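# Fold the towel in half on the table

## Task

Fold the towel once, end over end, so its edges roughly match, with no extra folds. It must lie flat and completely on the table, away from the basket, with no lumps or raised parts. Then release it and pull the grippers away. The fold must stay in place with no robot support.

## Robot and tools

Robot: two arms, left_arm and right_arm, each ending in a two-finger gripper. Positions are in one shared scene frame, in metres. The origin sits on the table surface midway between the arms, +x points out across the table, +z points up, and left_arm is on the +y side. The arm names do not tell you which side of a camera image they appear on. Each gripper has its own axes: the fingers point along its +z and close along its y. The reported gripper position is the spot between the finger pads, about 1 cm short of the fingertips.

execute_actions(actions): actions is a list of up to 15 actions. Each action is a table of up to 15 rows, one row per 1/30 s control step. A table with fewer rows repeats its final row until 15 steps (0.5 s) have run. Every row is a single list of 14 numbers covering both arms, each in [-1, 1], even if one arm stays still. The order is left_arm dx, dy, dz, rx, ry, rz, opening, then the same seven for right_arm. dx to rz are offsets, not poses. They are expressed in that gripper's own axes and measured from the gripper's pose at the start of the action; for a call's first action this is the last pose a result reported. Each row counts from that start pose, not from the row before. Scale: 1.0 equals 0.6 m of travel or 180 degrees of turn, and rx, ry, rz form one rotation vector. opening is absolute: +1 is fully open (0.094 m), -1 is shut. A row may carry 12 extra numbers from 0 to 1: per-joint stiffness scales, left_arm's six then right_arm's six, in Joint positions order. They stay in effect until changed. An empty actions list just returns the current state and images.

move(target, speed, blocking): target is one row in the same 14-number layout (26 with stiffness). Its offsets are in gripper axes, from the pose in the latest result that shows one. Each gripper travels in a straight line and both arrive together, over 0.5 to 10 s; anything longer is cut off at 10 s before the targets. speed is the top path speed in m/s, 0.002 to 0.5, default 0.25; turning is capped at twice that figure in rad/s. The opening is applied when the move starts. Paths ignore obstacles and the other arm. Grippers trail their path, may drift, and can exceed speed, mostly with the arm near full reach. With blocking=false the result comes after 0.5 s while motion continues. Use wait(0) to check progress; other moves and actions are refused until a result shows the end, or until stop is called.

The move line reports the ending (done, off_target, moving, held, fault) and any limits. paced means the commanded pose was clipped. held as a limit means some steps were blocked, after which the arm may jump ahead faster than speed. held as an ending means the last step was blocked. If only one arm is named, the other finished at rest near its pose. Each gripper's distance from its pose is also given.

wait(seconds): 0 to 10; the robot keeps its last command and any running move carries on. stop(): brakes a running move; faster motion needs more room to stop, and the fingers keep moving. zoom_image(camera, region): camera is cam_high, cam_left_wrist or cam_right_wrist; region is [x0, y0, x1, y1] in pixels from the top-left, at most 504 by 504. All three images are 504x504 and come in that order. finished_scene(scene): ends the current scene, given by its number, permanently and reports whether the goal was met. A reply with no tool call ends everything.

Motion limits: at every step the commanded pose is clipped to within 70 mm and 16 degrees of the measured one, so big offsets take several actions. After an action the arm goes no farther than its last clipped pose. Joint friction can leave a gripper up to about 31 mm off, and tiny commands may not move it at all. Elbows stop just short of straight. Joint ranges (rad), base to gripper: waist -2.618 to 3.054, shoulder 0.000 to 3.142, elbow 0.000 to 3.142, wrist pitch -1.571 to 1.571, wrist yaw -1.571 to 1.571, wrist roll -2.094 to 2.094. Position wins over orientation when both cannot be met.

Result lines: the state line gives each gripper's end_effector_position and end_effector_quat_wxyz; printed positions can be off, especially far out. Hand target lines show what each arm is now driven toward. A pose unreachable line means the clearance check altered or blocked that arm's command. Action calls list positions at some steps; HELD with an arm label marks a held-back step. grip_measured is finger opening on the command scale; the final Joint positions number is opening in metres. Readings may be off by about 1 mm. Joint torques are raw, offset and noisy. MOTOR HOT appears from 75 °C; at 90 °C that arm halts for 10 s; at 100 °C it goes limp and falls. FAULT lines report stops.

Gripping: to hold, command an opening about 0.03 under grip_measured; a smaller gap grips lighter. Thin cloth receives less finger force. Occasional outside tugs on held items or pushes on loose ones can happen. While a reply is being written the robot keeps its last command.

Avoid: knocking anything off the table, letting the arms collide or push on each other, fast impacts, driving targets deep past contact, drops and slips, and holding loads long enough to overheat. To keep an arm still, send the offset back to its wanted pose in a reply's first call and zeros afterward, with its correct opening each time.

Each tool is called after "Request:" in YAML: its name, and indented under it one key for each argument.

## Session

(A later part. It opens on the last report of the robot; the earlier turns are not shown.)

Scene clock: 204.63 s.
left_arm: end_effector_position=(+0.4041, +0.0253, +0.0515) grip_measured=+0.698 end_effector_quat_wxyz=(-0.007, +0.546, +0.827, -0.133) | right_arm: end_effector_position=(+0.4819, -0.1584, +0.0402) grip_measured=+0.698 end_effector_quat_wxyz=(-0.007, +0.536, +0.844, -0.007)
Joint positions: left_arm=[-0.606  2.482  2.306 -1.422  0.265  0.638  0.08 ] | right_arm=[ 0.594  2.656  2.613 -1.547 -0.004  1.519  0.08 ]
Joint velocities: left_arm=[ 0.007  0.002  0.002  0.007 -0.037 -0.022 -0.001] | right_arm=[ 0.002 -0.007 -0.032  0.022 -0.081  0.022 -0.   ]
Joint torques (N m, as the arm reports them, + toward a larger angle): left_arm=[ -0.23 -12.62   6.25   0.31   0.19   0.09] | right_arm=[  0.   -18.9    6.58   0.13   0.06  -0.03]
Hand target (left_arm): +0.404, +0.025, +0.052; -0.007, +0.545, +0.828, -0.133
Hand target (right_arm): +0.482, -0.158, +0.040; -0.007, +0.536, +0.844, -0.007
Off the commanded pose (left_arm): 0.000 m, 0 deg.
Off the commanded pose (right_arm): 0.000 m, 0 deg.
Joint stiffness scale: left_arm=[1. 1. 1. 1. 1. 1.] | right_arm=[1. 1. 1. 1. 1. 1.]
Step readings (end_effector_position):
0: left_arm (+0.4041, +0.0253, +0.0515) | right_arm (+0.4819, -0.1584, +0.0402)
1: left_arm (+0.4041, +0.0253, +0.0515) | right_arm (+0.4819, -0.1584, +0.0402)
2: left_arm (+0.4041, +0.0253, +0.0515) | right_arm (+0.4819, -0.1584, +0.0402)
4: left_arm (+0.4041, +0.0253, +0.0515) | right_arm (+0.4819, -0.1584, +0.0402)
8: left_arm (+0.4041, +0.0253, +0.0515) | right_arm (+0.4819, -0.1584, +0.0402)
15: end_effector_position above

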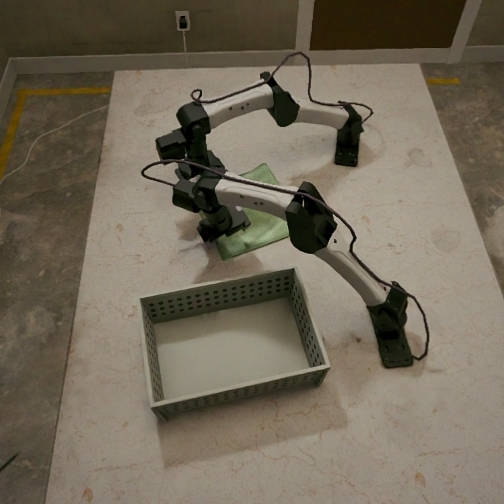

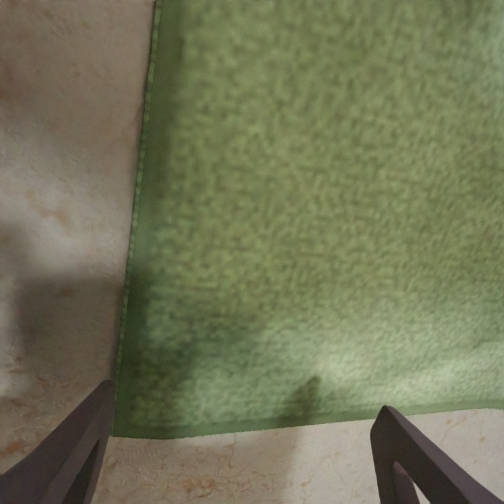

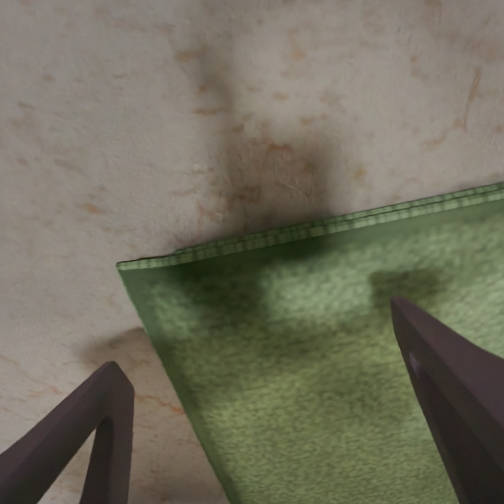

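Request:
move:
  target: [0.016,0.066,-0.007,-0.074,0.0418,-0.011,-0.2, -0.034,0.034,-0.02,-0.0749,-0.0749,-0.496,-0.2]
  speed: 0.3

Scene clock: 258.63 s.
left_arm: end_effector_position=(+0.4374, +0.0524, +0.0489) grip_measured=-0.198 end_effector_quat_wxyz=(+0.005, +0.535, +0.845, -0.005) | right_arm: end_effector_position=(+0.5117, -0.1647, +0.0572) grip_measured=-0.199 end_effector_quat_wxyz=(+0.139, -0.215, +0.966, +0.031)
Joint positions: left_arm=[-0.612  2.528  2.404 -1.437  0.011  0.593  0.038] | right_arm=[ 0.554  2.323  2.03  -0.992 -0.025 -0.087  0.038]
Joint velocities: left_arm=[-0.007 -0.007 -0.002  0.037  0.037 -0.022  0.   ] | right_arm=[-0.002 -0.012  0.012  0.037 -0.007  0.037 -0.001]
Joint torques (N m, as the arm reports them, + toward a larger angle): left_arm=[ -0.91 -11.5    7.83   0.26  -0.05   0.  ] | right_arm=[ -0.81 -18.07   5.94   1.03  -0.22  -0.08]
Hand target (left_arm): +0.436, +0.050, +0.045; -0.001, +0.536, +0.844, +0.000
Hand target (right_arm): +0.510, -0.167, +0.053; +0.135, -0.218, +0.966, +0.034
Off the commanded pose (left_arm): 0.005 m, 1 deg.
Off the commanded pose (right_arm): 0.007 m, 0 deg.
Joint stiffness scale: left_arm=[1. 1. 1. 1. 1. 1.] | right_arm=[1. 1. 1. 1. 1. 1.]
MOTOR HOT: a motor of the left arm reached 75 °C. Now the hottest motor of the left arm, joint 2 (shoulder), reports 77 °C. The controller's stop level is 90 °C. To cool a motor, set the load down, stop pushing, or move to a pose that needs little force.
move: done

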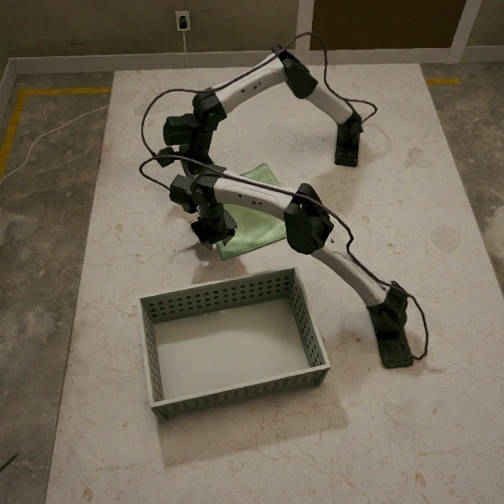

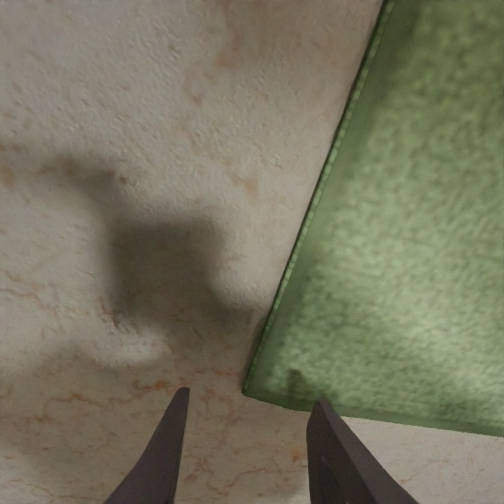

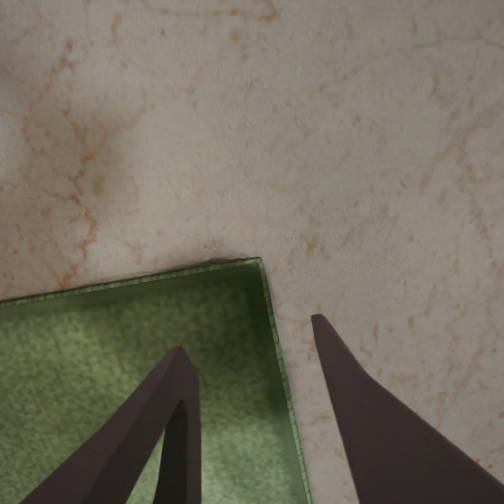

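Request:
move:
  target: [-0.015,-0.005,0.075,0,0,0,-0.2, 0.042,-0.008,0.095,0,0.015,0,-0.2]
  speed: 0.06

Scene clock: 263.43 s.
left_arm: end_effector_position=(+0.4447, +0.0455, +0.0222) grip_measured=-0.198 end_effector_quat_wxyz=(+0.021, +0.535, +0.845, -0.005) | right_arm: end_effector_position=(+0.5138, -0.1654, +0.0201) grip_measured=-0.199 end_effector_quat_wxyz=(+0.143, -0.216, +0.965, +0.031)
Joint positions: left_arm=[-0.617  2.531  2.303 -1.302  0.01   0.587  0.038] | right_arm=[ 0.551  2.343  1.915 -0.849 -0.025 -0.091  0.038]
Joint velocities: left_arm=[ 0.002 -0.012  0.017 -0.037 -0.007 -0.007 -0.001] | right_arm=[ 0.007  0.007 -0.007 -0.095 -0.051 -0.022 -0.001]
Joint torques (N m, as the arm reports them, + toward a larger angle): left_arm=[ -1.12 -11.24   4.67   0.64   0.03  -0.02] | right_arm=[ -0.86 -14.59   5.43   0.97  -0.02  -0.01]
Hand target (left_arm): +0.438, +0.043, +0.004; +0.005, +0.536, +0.844, -0.005
Hand target (right_arm): +0.506, -0.174, -0.004; +0.117, -0.216, +0.969, +0.025
Off the commanded pose (left_arm): 0.019 m, 2 deg.
Off the commanded pose (right_arm): 0.027 m, 3 deg.
Joint stiffness scale: left_arm=[1. 1. 1. 1. 1. 1.] | right_arm=[1. 1. 1. 1. 1. 1.]
MOTOR HOT: still on. Now the hottest motor of the left arm, joint 2 (shoulder), reports 77 °C; the controller's stop level is 90 °C.
move: off_target (left_arm, right_arm)

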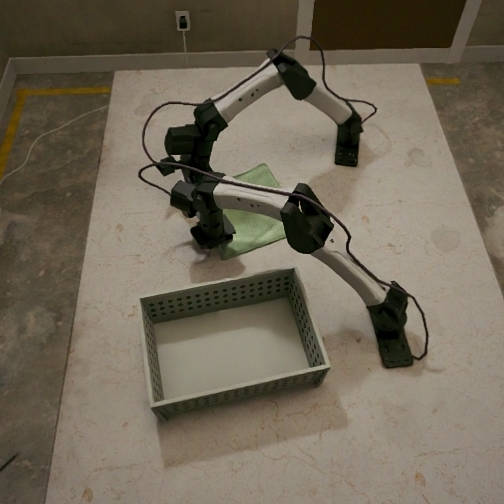

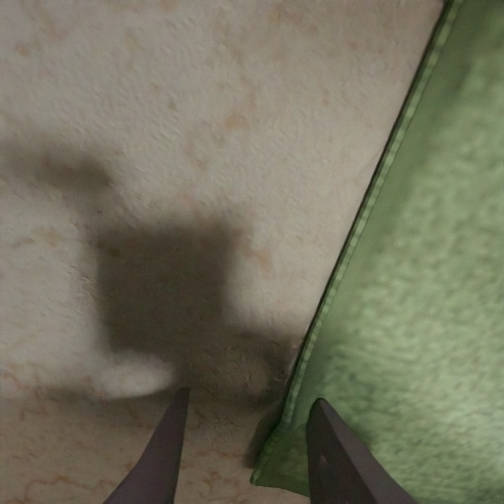

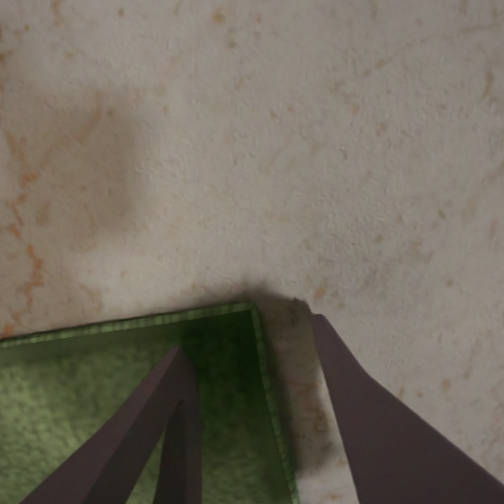

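Request:
execute_actions:
  actions:
    - [[0,-0.015,0.03,0,0,0,-0.3, 0.02,0.01,0.04,0,0.015,0,-0.3],[0,-0.015,0.03,0,0,0,-0.36, 0.02,0.01,0.04,0,0.015,0,-0.36],[0,-0.02,0.03,0,0,0,-0.42, 0.02,0.015,0.04,0,0.015,0,-0.42],[0,-0.02,0.03,0,0,0,-0.48, 0.02,0.015,0.04,0,0.015,0,-0.48],[0,-0.025,0.03,0,0,0,-0.54, 0.02,0.02,0.04,0,0.015,0,-0.54],[0,-0.025,0.03,0,0,0,-0.6, 0.02,0.02,0.04,0,0.015,0,-0.6],[0,-0.03,0.03,0,0,0,-0.66, 0.02,0.02,0.04,0,0.015,0,-0.66],[0,-0.03,0.03,0,0,0,-0.72, 0.02,0.025,0.04,0,0.015,0,-0.72],[0,-0.035,0.03,0,0,0,-0.78, 0.02,0.025,0.04,0,0.015,0,-0.78],[0,-0.035,0.03,0,0,0,-0.84, 0.02,0.03,0.04,0,0.015,0,-0.84],[0,-0.035,0.03,0,0,0,-0.9, 0.02,0.03,0.04,0,0.015,0,-0.9],[0,-0.035,0.03,0,0,0,-0.95, 0.02,0.03,0.04,0,0.015,0,-0.95],[0,-0.035,0.03,0,0,0,-1, 0.02,0.03,0.04,0,0.015,0,-1]]

Scene clock: 274.00 s.
left_arm: end_effector_position=(+0.4318, +0.0373, +0.0210) grip_measured=-0.993 end_effector_quat_wxyz=(+0.031, +0.535, +0.844, -0.007) | right_arm: end_effector_position=(+0.5104, -0.1498, +0.0178) grip_measured=-0.988 end_effector_quat_wxyz=(+0.146, -0.219, +0.964, +0.034)
Joint positions: left_arm=[-0.643  2.46   2.167 -1.216  0.014  0.561  0.   ] | right_arm=[ 0.582  2.349  1.914 -0.836 -0.022 -0.068  0.001]
Joint velocities: left_arm=[-0.012 -0.017 -0.027  0.051 -0.007 -0.066 -0.002] | right_arm=[-0.032 -0.007 -0.002 -0.007 -0.007  0.11  -0.002]
Joint torques (N m, as the arm reports them, + toward a larger angle): left_arm=[ -0.99 -11.68   3.57   0.8   -0.01   0.  ] | right_arm=[  0.31 -14.29   5.94   1.     0.01   0.06]
Hand target (left_arm): +0.426, +0.036, +0.004; +0.020, +0.535, +0.845, -0.005
Hand target (right_arm): +0.501, -0.152, -0.006; +0.120, -0.216, +0.969, +0.026
Off the commanded pose (left_arm): 0.018 m, 1 deg.
Off the commanded pose (right_arm): 0.026 m, 3 deg.
Joint stiffness scale: left_arm=[1. 1. 1. 1. 1. 1.] | right_arm=[1. 1. 1. 1. 1. 1.]
MOTOR HOT: still on. Now the hottest motor of the left arm, joint 2 (shoulder), reports 77 °C; the controller's stop level is 90 °C.
Step readings (end_effector_position):
0: left_arm (+0.4447, +0.0455, +0.0222) | right_arm (+0.5139, -0.1654, +0.0200)
1: left_arm (+0.4447, +0.0454, +0.0209) | right_arm (+0.5139, -0.1652, +0.0195)
2: left_arm (+0.4429, +0.0451, +0.0203) | right_arm (+0.5144, -0.1646, +0.0190)
4: left_arm (+0.4408, +0.0435, +0.0209) | right_arm (+0.5144, -0.1620, +0.0180)
8: left_arm (+0.4357, +0.0407, +0.0205) | right_arm (+0.5127, -0.1560, +0.0178)
15: end_effector_position above

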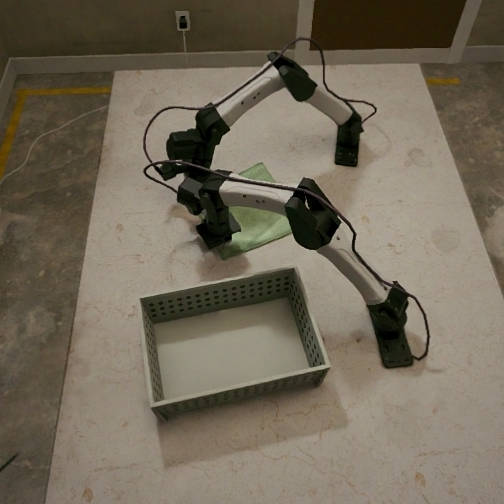

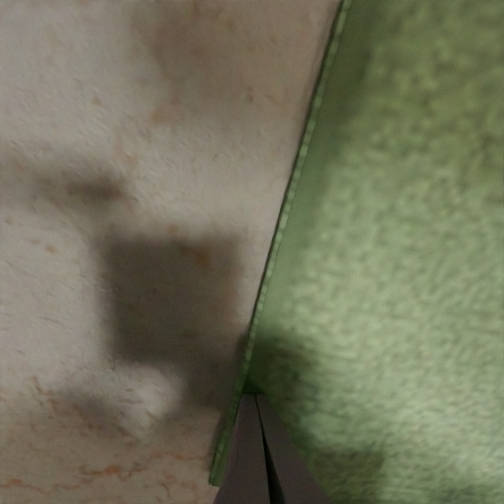

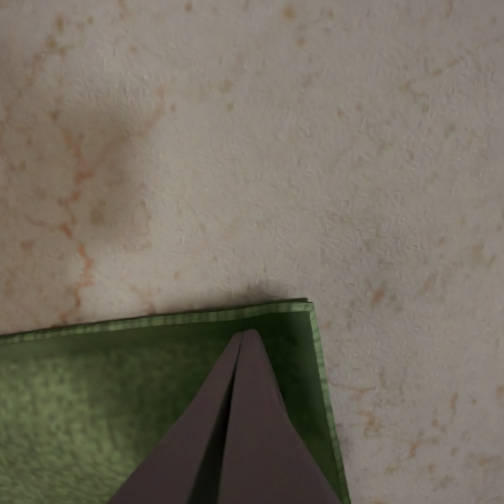

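Request:
move:
  target: [0,0,-0.045,0.035,0.02,0,-1, 0,0,-0.045,-0.035,0,0,-1]
  speed: 0.1

Request:
move:
  target: [0,0.005,0.0,0,0,0,-0.2, 0,-0.035,0,0,0,0,-0.2]
  speed: 0.1

Scene clock: 282.70 s.
left_arm: end_effector_position=(+0.4295, +0.0362, +0.0512) grip_measured=-0.995 end_effector_quat_wxyz=(-0.009, +0.536, +0.843, -0.033) | right_arm: end_effector_position=(+0.5055, -0.1505, +0.0426) grip_measured=-0.989 end_effector_quat_wxyz=(+0.141, -0.225, +0.960, +0.083)
Joint positions: left_arm=[-0.63   2.61   2.567 -1.546  0.065  0.579  0.   ] | right_arm=[ 0.548  2.308  1.937 -0.898 -0.132 -0.099  0.001]
Joint velocities: left_arm=[-0.012  0.002 -0.022 -0.037  0.066  0.051 -0.001] | right_arm=[-0.027 -0.002 -0.002  0.007  0.037 -0.022  0.   ]
Joint torques (N m, as the arm reports them, + toward a larger angle): left_arm=[  0.31 -11.77   7.64   0.22   0.18   0.16] | right_arm=[ -0.88 -17.11   8.26   0.72  -0.27  -0.1 ]
Hand target (left_arm): +0.430, +0.039, +0.047; -0.015, +0.536, +0.843, -0.037
Hand target (right_arm): +0.503, -0.153, +0.044; +0.134, -0.227, +0.961, +0.086
Off the commanded pose (left_arm): 0.004 m, 2 deg.
Off the commanded pose (right_arm): 0.004 m, 1 deg.
Joint stiffness scale: left_arm=[1. 1. 1. 1. 1. 1.] | right_arm=[1. 1. 1. 1. 1. 1.]
MOTOR HOT: still on. Now the hottest motor of the left arm, joint 2 (shoulder), reports 77 °C; the controller's stop level is 90 °C.
joint sent to its limit (left arm) — the command would take joint 4 (wrist pitch) past its lower limit, so that joint was sent only as far as its limit.
move: done

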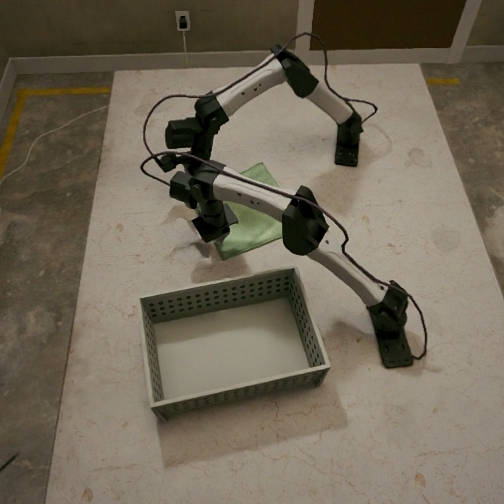

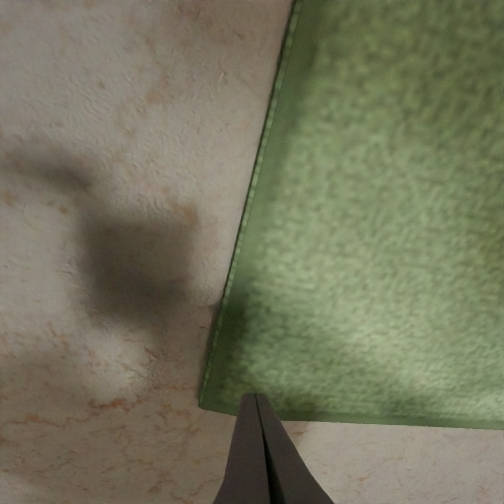

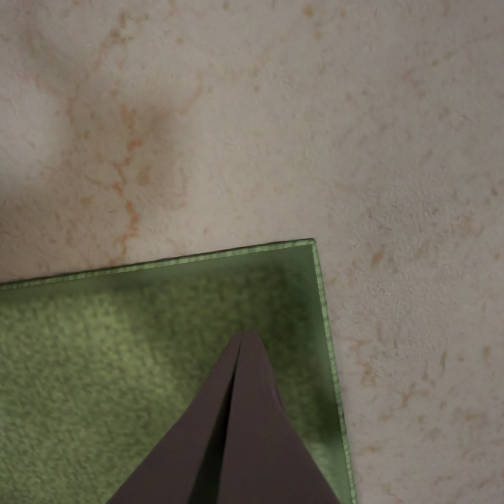

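Scene clock: 283.47 s.
left_arm: end_effector_position=(+0.4295, +0.0362, +0.0512) grip_measured=-0.202 end_effector_quat_wxyz=(-0.009, +0.536, +0.843, -0.033) | right_arm: end_effector_position=(+0.5162, -0.1686, +0.0470) grip_measured=-0.201 end_effector_quat_wxyz=(+0.150, -0.222, +0.960, +0.079)
Joint positions: left_arm=[-0.63   2.61   2.567 -1.546  0.065  0.579  0.037] | right_arm=[ 0.508  2.308  1.951 -0.898 -0.134 -0.131  0.038]
Joint velocities: left_arm=[ 0.007 -0.027 -0.012 -0.007 -0.066 -0.095  0.   ] | right_arm=[ 0.002  0.002 -0.002 -0.007  0.022 -0.051 -0.   ]
Joint torques (N m, as the arm reports them, + toward a larger angle): left_arm=[  0.04 -12.13   7.95   0.24   0.08   0.13] | right_arm=[ -0.37 -15.88   8.23   0.86  -0.21  -0.09]
Hand target (left_arm): +0.432, +0.038, +0.051; -0.008, +0.536, +0.843, -0.033
Hand target (right_arm): +0.515, -0.169, +0.041; +0.142, -0.225, +0.960, +0.083
Off the commanded pose (left_arm): 0.003 m, 0 deg.
Off the commanded pose (right_arm): 0.007 m, 1 deg.
Joint stiffness scale: left_arm=[1. 1. 1. 1. 1. 1.] | right_arm=[1. 1. 1. 1. 1. 1.]
MOTOR HOT: still on. Now the hottest motor of the left arm, joint 2 (shoulder), reports 77 °C; the controller's stop level is 90 °C.
move: done

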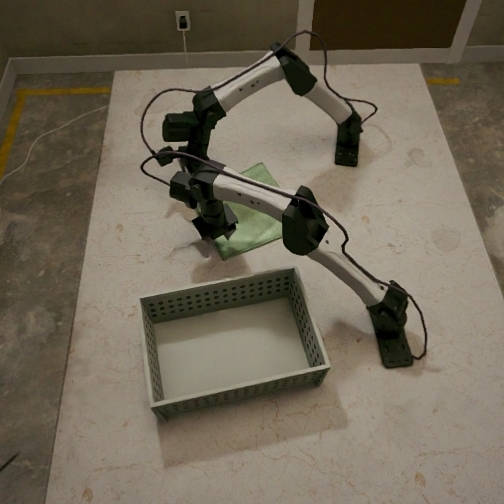

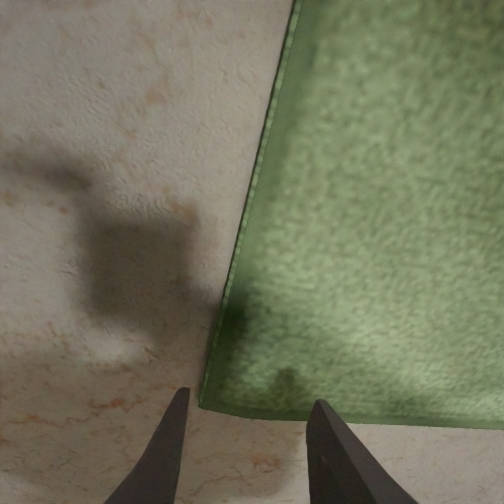

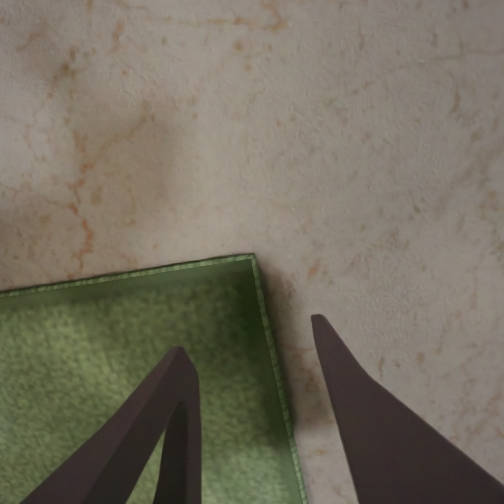

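Request:
move:
  target: [0,0.018,0.078,0.02,0,0,-0.2, 0.03,-0.008,0.085,0,0.015,0,-0.2]
  speed: 0.06

Scene clock: 288.67 s.
left_arm: end_effector_position=(+0.4365, +0.0355, +0.0217) grip_measured=-0.202 end_effector_quat_wxyz=(-0.013, +0.537, +0.842, -0.055) | right_arm: end_effector_position=(+0.5239, -0.1661, +0.0172) grip_measured=-0.201 end_effector_quat_wxyz=(+0.153, -0.223, +0.959, +0.080)
Joint positions: left_arm=[-0.609  2.654  2.529 -1.476  0.109  0.603  0.037] | right_arm=[ 0.508  2.362  1.922 -0.811 -0.135 -0.133  0.038]
Joint velocities: left_arm=[ 0.002 -0.002 -0.027  0.051  0.037  0.022 -0.001] | right_arm=[ 0.002 -0.012 -0.012 -0.022 -0.051 -0.051 -0.001]
Joint torques (N m, as the arm reports them, + toward a larger angle): left_arm=[  0.21 -11.7    4.38   0.54   0.17   0.16] | right_arm=[ -0.05 -14.87   5.72   1.06  -0.02  -0.05]
Hand target (left_arm): +0.436, +0.039, +0.004; -0.026, +0.536, +0.842, -0.059
Hand target (right_arm): +0.515, -0.170, -0.007; +0.127, -0.224, +0.964, +0.074
Off the commanded pose (left_arm): 0.018 m, 2 deg.
Off the commanded pose (right_arm): 0.026 m, 3 deg.
Joint stiffness scale: left_arm=[1. 1. 1. 1. 1. 1.] | right_arm=[1. 1. 1. 1. 1. 1.]
MOTOR HOT: still on. Now the hottest motor of the left arm, joint 2 (shoulder), reports 78 °C; the controller's stop level is 90 °C.
move: off_target (left_arm, right_arm)

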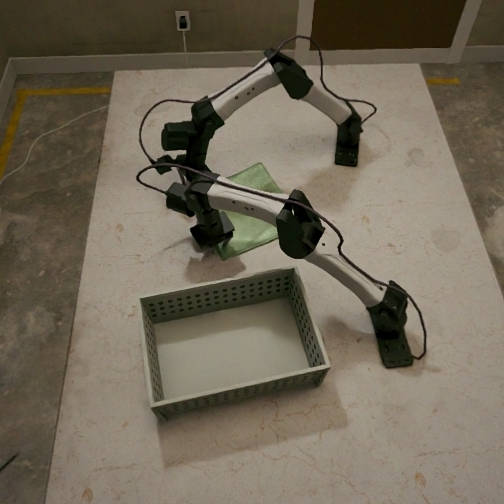

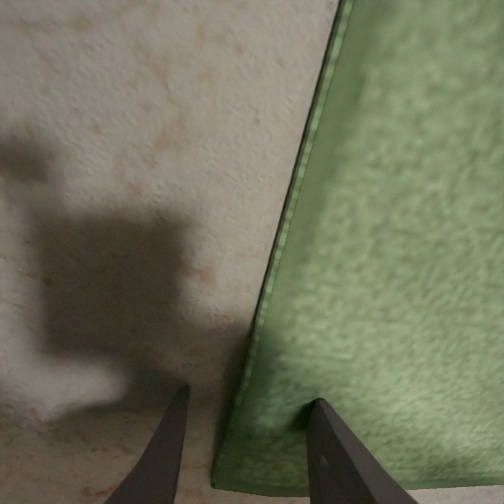

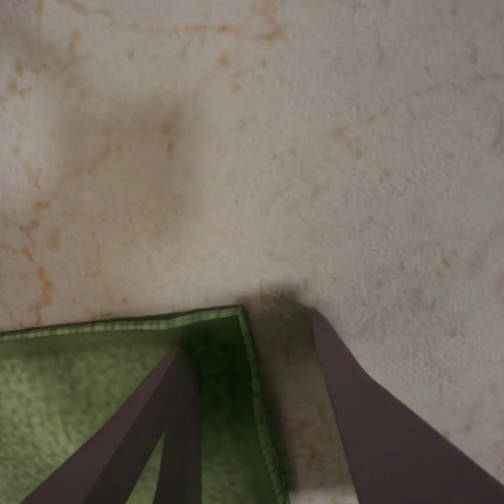

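Request:
execute_actions:
  actions:
    - [[0,-0.01,0.03,0,0,0,-0.3, 0.02,0.01,0.04,0,0.015,0,-0.3],[0,-0.01,0.03,0,0,0,-0.36, 0.02,0.01,0.04,0,0.015,0,-0.36],[0,-0.015,0.03,0,0,0,-0.42, 0.02,0.015,0.04,0,0.015,0,-0.42],[0,-0.015,0.03,0,0,0,-0.48, 0.02,0.015,0.04,0,0.015,0,-0.48],[0,-0.02,0.03,0,0,0,-0.54, 0.02,0.02,0.04,0,0.015,0,-0.54],[0,-0.02,0.03,0,0,0,-0.6, 0.02,0.02,0.04,0,0.015,0,-0.6],[0,-0.02,0.03,0,0,0,-0.66, 0.02,0.02,0.04,0,0.015,0,-0.66],[0,-0.025,0.03,0,0,0,-0.72, 0.02,0.025,0.04,0,0.015,0,-0.72],[0,-0.025,0.03,0,0,0,-0.78, 0.02,0.025,0.04,0,0.015,0,-0.78],[0,-0.025,0.03,0,0,0,-0.84, 0.02,0.03,0.04,0,0.015,0,-0.84],[0,-0.025,0.03,0,0,0,-0.9, 0.02,0.03,0.04,0,0.015,0,-0.9],[0,-0.025,0.03,0,0,0,-0.95, 0.02,0.03,0.04,0,0.015,0,-0.95],[0,-0.025,0.03,0,0,0,-1, 0.02,0.03,0.04,0,0.015,0,-1]]

Scene clock: 299.90 s.
left_arm: end_effector_position=(+0.4253, +0.0293, +0.0215) grip_measured=-0.973 end_effector_quat_wxyz=(-0.004, +0.537, +0.841, -0.059) | right_arm: end_effector_position=(+0.5229, -0.1514, +0.0175) grip_measured=-0.976 end_effector_quat_wxyz=(+0.160, -0.227, +0.958, +0.079)
Joint positions: left_arm=[-0.628  2.563  2.355 -1.374  0.118  0.585  0.001] | right_arm=[ 0.538  2.364  1.922 -0.792 -0.124 -0.111  0.001]
Joint velocities: left_arm=[ 0.012 -0.017 -0.022 -0.051  0.154 -0.037  0.001] | right_arm=[ 0.002  0.002  0.002  0.066  0.051 -0.022  0.   ]
Joint torques (N m, as the arm reports them, + toward a larger angle): left_arm=[ -0.77 -12.09   3.5    0.66   0.05   0.02] | right_arm=[  0.76 -14.49   5.83   1.02   0.02   0.16]
Hand target (left_arm): +0.421, +0.028, +0.006; -0.014, +0.537, +0.842, -0.056
Hand target (right_arm): +0.511, -0.151, -0.007; +0.130, -0.225, +0.963, +0.074
Off the commanded pose (left_arm): 0.017 m, 1 deg.
Off the commanded pose (right_arm): 0.028 m, 3 deg.
Joint stiffness scale: left_arm=[1. 1. 1. 1. 1. 1.] | right_arm=[1. 1. 1. 1. 1. 1.]
MOTOR HOT: still on. Now the hottest motor of the left arm, joint 2 (shoulder), reports 78 °C; the controller's stop level is 90 °C.
Step readings (end_effector_position):
0: left_arm (+0.4365, +0.0354, +0.0217) | right_arm (+0.5239, -0.1661, +0.0172)
1: left_arm (+0.4361, +0.0355, +0.0206) | right_arm (+0.5239, -0.1656, +0.0169)
2: left_arm (+0.4353, +0.0356, +0.0206) | right_arm (+0.5242, -0.1649, +0.0165)
4: left_arm (+0.4328, +0.0350, +0.0206) | right_arm (+0.5234, -0.1617, +0.0166)
8: left_arm (+0.4281, +0.0321, +0.0213) | right_arm (+0.5215, -0.1559, +0.0167)
15: end_effector_position above

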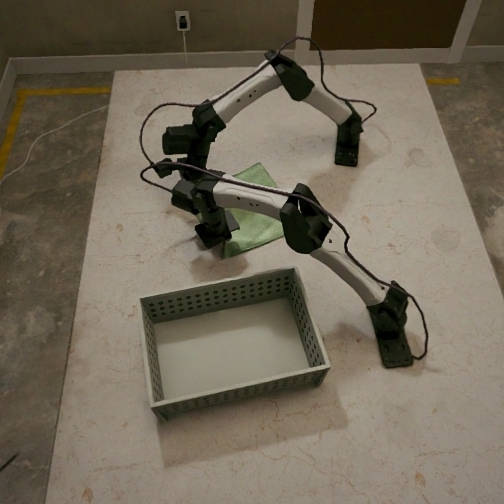

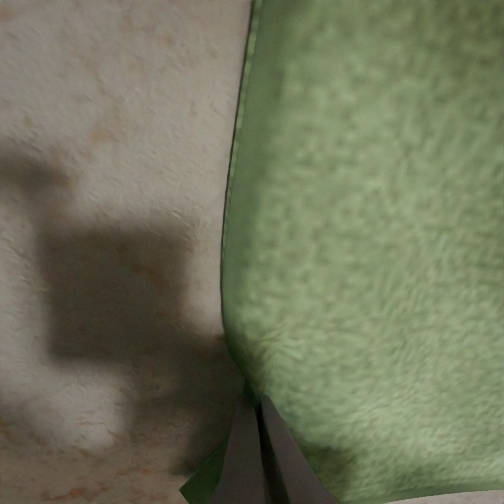

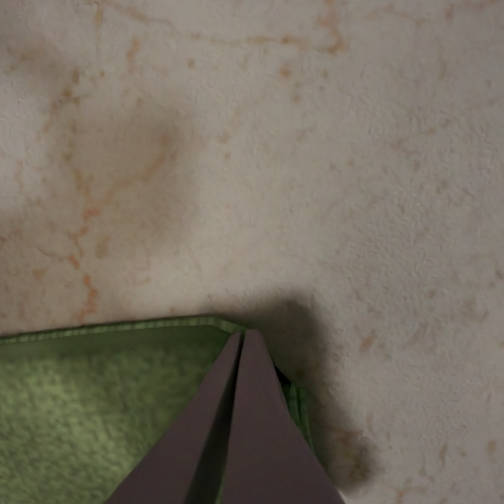

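Request:
move:
  target: [-0.014,-0.483,-0.30,0,-0.14,0,-1, 0.304,0.0525,-0.481,0,-0.06,0,-1]
  speed: 0.12

Scene clock: 321.30 s.
left_arm: end_effector_position=(+0.1828, -0.0848, +0.2223) grip_measured=-0.973 end_effector_quat_wxyz=(+0.164, +0.514, +0.824, -0.172) | right_arm: end_effector_position=(+0.2819, -0.2593, +0.2292) grip_measured=-0.976 end_effector_quat_wxyz=(+0.253, -0.219, +0.937, +0.098)
Joint positions: left_arm=[-1.201  1.755  1.787 -1.135  0.111 -0.037  0.001] | right_arm=[ 0.401  1.159  1.261 -1.159 -0.207 -0.209  0.001]
Joint velocities: left_arm=[ 0.002 -0.002  0.022  0.007  0.022 -0.022  0.001] | right_arm=[-0.002 -0.002 -0.017 -0.081 -0.066  0.007 -0.   ]
Joint torques (N m, as the arm reports them, + toward a larger angle): left_arm=[-0.61 -8.87  8.64  1.38 -0.07  0.02] | right_arm=[-1.05 -4.47  8.47  1.21 -0.19 -0.07]
Hand target (left_arm): +0.183, -0.087, +0.236; +0.180, +0.510, +0.822, -0.179
Hand target (right_arm): +0.277, -0.261, +0.232; +0.250, -0.220, +0.938, +0.100
Off the commanded pose (left_arm): 0.010 m, 2 deg.
Off the commanded pose (right_arm): 0.007 m, 1 deg.
Joint stiffness scale: left_arm=[1. 1. 1. 1. 1. 1.] | right_arm=[1. 1. 1. 1. 1. 1.]
MOTOR HOT: still on. Now the hottest motor of the left arm, joint 2 (shoulder), reports 79 °C; the controller's stop level is 90 °C.
move: done

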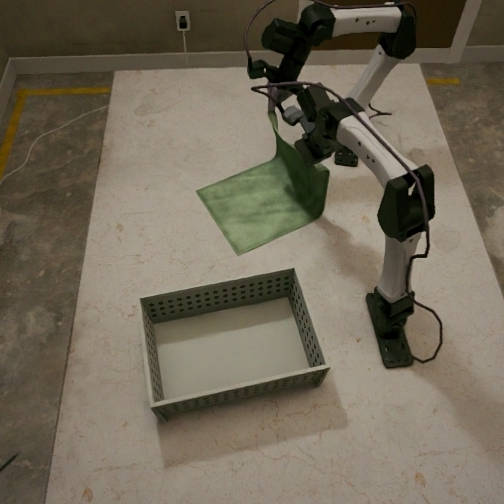

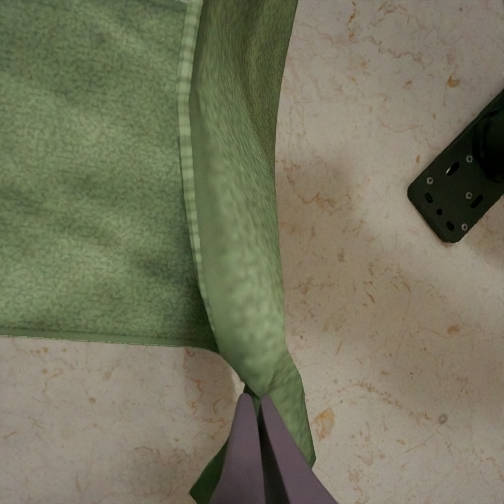

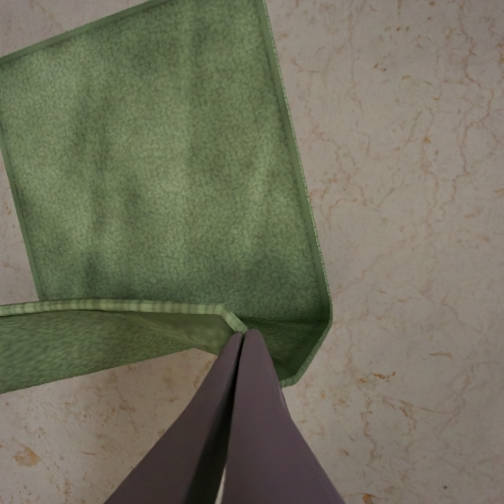

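Request:
move:
  target: [0.038,0.165,0.054,0,0,0,-1, -0.102,-0.007,0.179,0,0,0,-1]
  speed: 0.08

Request:
move:
  target: [0.092,0.214,0.16,0,0.13,0,-1, -0.056,-0.015,0.277,0,0.06,0,-1]
  speed: 0.08

Scene clock: 346.73 s.
left_arm: end_effector_position=(+0.2656, -0.0418, +0.1799) grip_measured=-0.973 end_effector_quat_wxyz=(+0.174, +0.513, +0.823, -0.169) | right_arm: end_effector_position=(+0.3729, -0.2118, +0.1678) grip_measured=-0.976 end_effector_quat_wxyz=(+0.251, -0.221, +0.937, +0.103)
Joint positions: left_arm=[-0.94   1.755  1.615 -0.986  0.212  0.201  0.001] | right_arm=[ 0.496  1.494  1.261 -0.814 -0.17  -0.127  0.001]
Joint velocities: left_arm=[-0.012 -0.007 -0.017 -0.022  0.022 -0.139 -0.001] | right_arm=[ 0.002 -0.012  0.012 -0.022 -0.051  0.007 -0.   ]
Joint torques (N m, as the arm reports them, + toward a larger angle): left_arm=[ 0.23 -7.95  5.35  1.43  0.23  0.18] | right_arm=[ 0.8  -7.11  8.66  1.56 -0.03  0.02]
Hand target (left_arm): +0.265, -0.039, +0.171; +0.164, +0.515, +0.824, -0.169
Hand target (right_arm): +0.377, -0.210, +0.167; +0.253, -0.219, +0.937, +0.099
Off the commanded pose (left_arm): 0.008 m, 1 deg.
Off the commanded pose (right_arm): 0.006 m, 1 deg.
Joint stiffness scale: left_arm=[1. 1. 1. 1. 1. 1.] | right_arm=[1. 1. 1. 1. 1. 1.]
MOTOR HOT: still on. Now the hottest motor of the left arm, joint 2 (shoulder), reports 73 °C; the controller's stop level is 90 °C.
move: done

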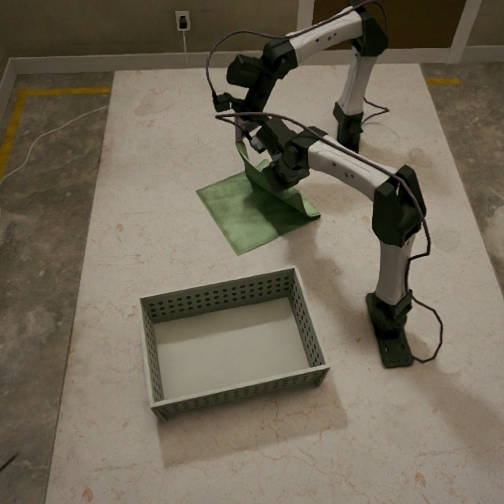

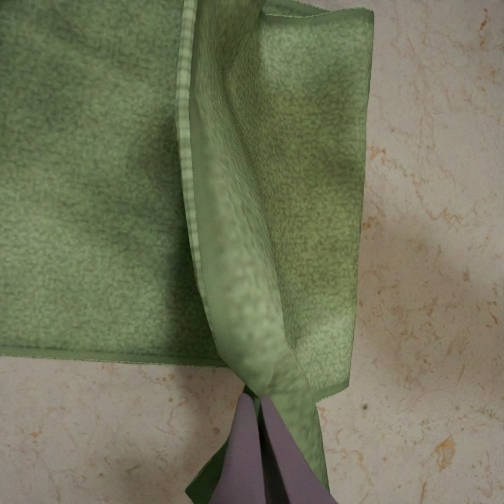

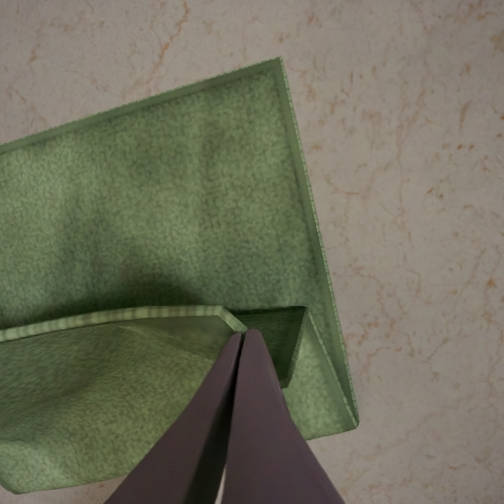

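Scene clock: 349.63 s.
left_arm: end_effector_position=(+0.3638, +0.0094, +0.0556) grip_measured=-0.973 end_effector_quat_wxyz=(+0.007, +0.537, +0.841, -0.068) | right_arm: end_effector_position=(+0.4749, -0.1604, +0.0464) grip_measured=-0.976 end_effector_quat_wxyz=(+0.171, -0.229, +0.954, +0.086)
Joint positions: left_arm=[-0.731  2.295  2.01  -1.259  0.134  0.48   0.001] | right_arm=[ 0.55   2.118  1.62  -0.71  -0.133 -0.103  0.001]
Joint velocities: left_arm=[ 0.007  0.002  0.022 -0.022 -0.007 -0.007 -0.001] | right_arm=[ 0.017 -0.012  0.002  0.007  0.007  0.022  0.   ]
Joint torques (N m, as the arm reports them, + toward a larger angle): left_arm=[  0.2  -10.49   7.87   0.28   0.     0.19] | right_arm=[  0.68 -13.91   8.12   1.03  -0.02   0.13]
Hand target (left_arm): +0.368, +0.014, +0.054; +0.002, +0.538, +0.841, -0.061
Hand target (right_arm): +0.473, -0.159, +0.040; +0.161, -0.228, +0.957, +0.081
Off the commanded pose (left_arm): 0.006 m, 1 deg.
Off the commanded pose (right_arm): 0.005 m, 1 deg.
Joint stiffness scale: left_arm=[1. 1. 1. 1. 1. 1.] | right_arm=[1. 1. 1. 1. 1. 1.]
MOTOR HOT: cleared. Now the hottest motor of the left arm, joint 2 (shoulder), reports 72 °C.
move: done

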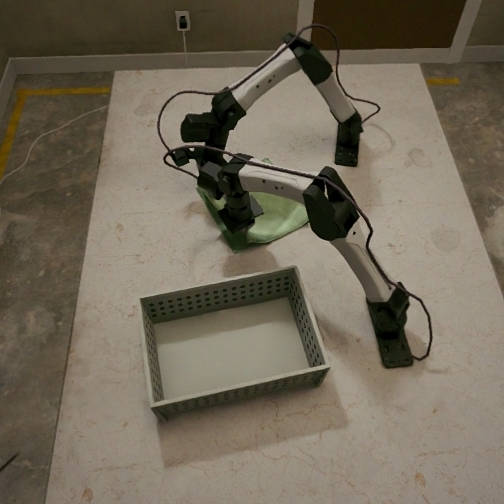

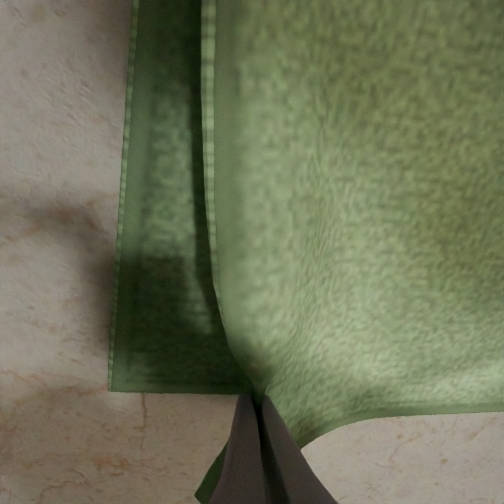

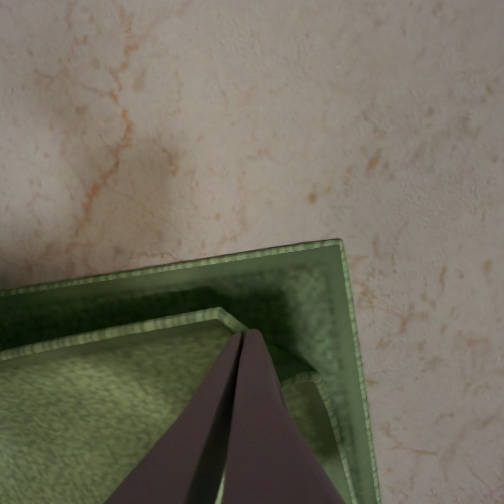

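Request:
move:
  target: [-0.024,0.036,-0.02,0,0,0,-1, -0.025,-0.028,-0.009,0,0,0,-1]
  speed: 0.05

Scene clock: 360.63 s.
left_arm: end_effector_position=(+0.3885, +0.0041, +0.0692) grip_measured=-0.973 end_effector_quat_wxyz=(+0.015, +0.538, +0.840, -0.068) | right_arm: end_effector_position=(+0.4966, -0.1671, +0.0648) grip_measured=-0.976 end_effector_quat_wxyz=(+0.189, -0.228, +0.951, +0.085)
Joint positions: left_arm=[-0.709  2.4    2.246 -1.377  0.133  0.502  0.001] | right_arm=[ 0.522  2.145  1.726 -0.755 -0.136 -0.128  0.001]
Joint velocities: left_arm=[ 0.007 -0.022  0.007 -0.007 -0.037 -0.022  0.   ] | right_arm=[ 0.002  0.002 -0.007 -0.066  0.022 -0.007 -0.001]
Joint torques (N m, as the arm reports them, + toward a larger angle): left_arm=[  0.27 -10.84   7.9    0.28   0.12   0.17] | right_arm=[ -0.62 -13.68   8.33   0.94  -0.21  -0.04]
Hand target (left_arm): +0.390, +0.007, +0.066; +0.008, +0.537, +0.841, -0.067
Hand target (right_arm): +0.494, -0.170, +0.056; +0.172, -0.229, +0.954, +0.086
Off the commanded pose (left_arm): 0.004 m, 1 deg.
Off the commanded pose (right_arm): 0.010 m, 2 deg.
Joint stiffness scale: left_arm=[1. 1. 1. 1. 1. 1.] | right_arm=[1. 1. 1. 1. 1. 1.]
move: done

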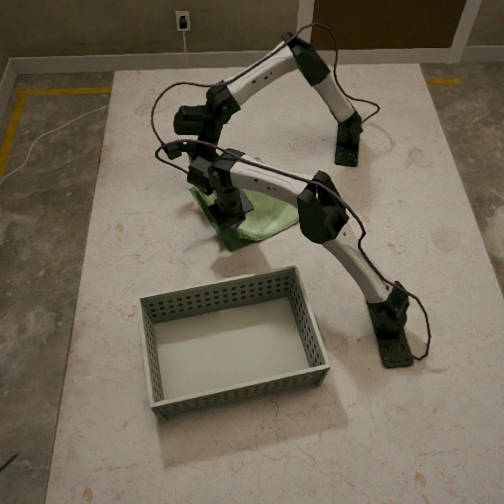

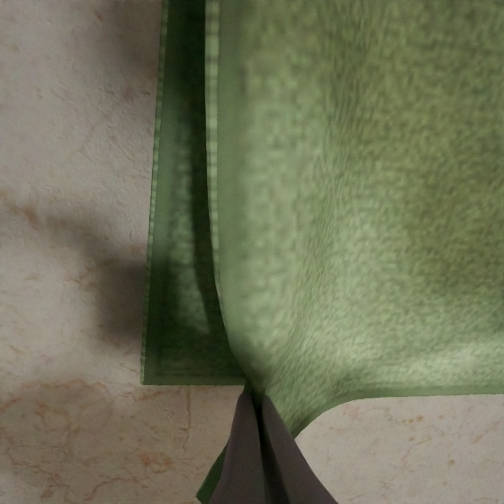

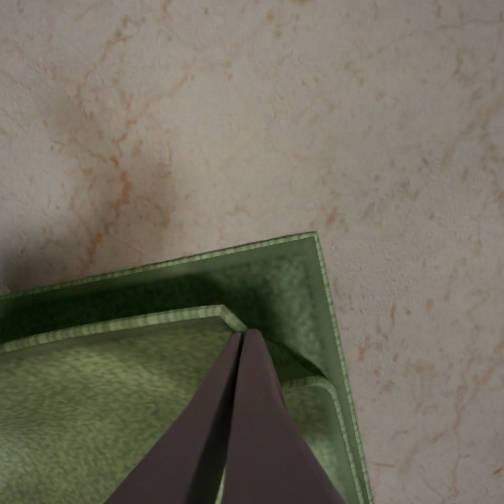

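Request:
move:
  target: [0.0,0.03,0.07,0,0,0,-1, 0.022,-0.008,0.07,0,0,0,-1]
  speed: 0.05

Scene clock: 367.93 s.
left_arm: end_effector_position=(+0.4034, +0.0008, +0.0401) grip_measured=-0.973 end_effector_quat_wxyz=(+0.030, +0.538, +0.839, -0.068) | right_arm: end_effector_position=(+0.5055, -0.1641, +0.0374) grip_measured=-0.976 end_effector_quat_wxyz=(+0.204, -0.229, +0.948, +0.086)
Joint positions: left_arm=[-0.696  2.436  2.193 -1.261  0.133  0.515  0.001] | right_arm=[ 0.522  2.184  1.665 -0.625 -0.136 -0.128  0.001]
Joint velocities: left_arm=[-0.007 -0.012 -0.022  0.007  0.022 -0.007 -0.001] | right_arm=[-0.017  0.017 -0.012 -0.007 -0.037 -0.022 -0.   ]
Joint torques (N m, as the arm reports them, + toward a larger angle): left_arm=[  0.32 -11.23   4.79   0.62   0.13   0.17] | right_arm=[ -0.51 -14.5    6.2    1.35  -0.15  -0.06]
Hand target (left_arm): +0.402, +0.007, +0.026; +0.015, +0.538, +0.840, -0.068
Hand target (right_arm): +0.501, -0.167, +0.021; +0.189, -0.228, +0.951, +0.085
Off the commanded pose (left_arm): 0.015 m, 2 deg.
Off the commanded pose (right_arm): 0.017 m, 2 deg.
Joint stiffness scale: left_arm=[1. 1. 1. 1. 1. 1.] | right_arm=[1. 1. 1. 1. 1. 1.]
move: off_target (left_arm, right_arm)

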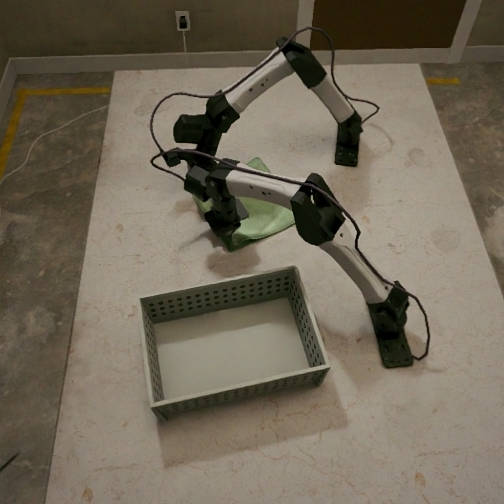

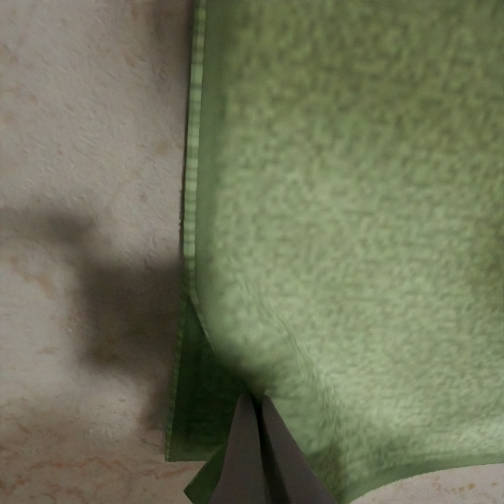

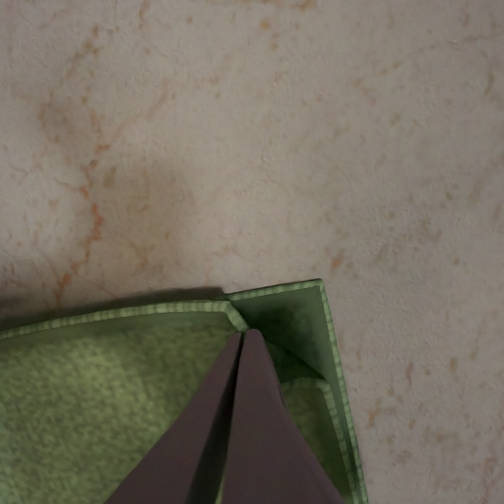

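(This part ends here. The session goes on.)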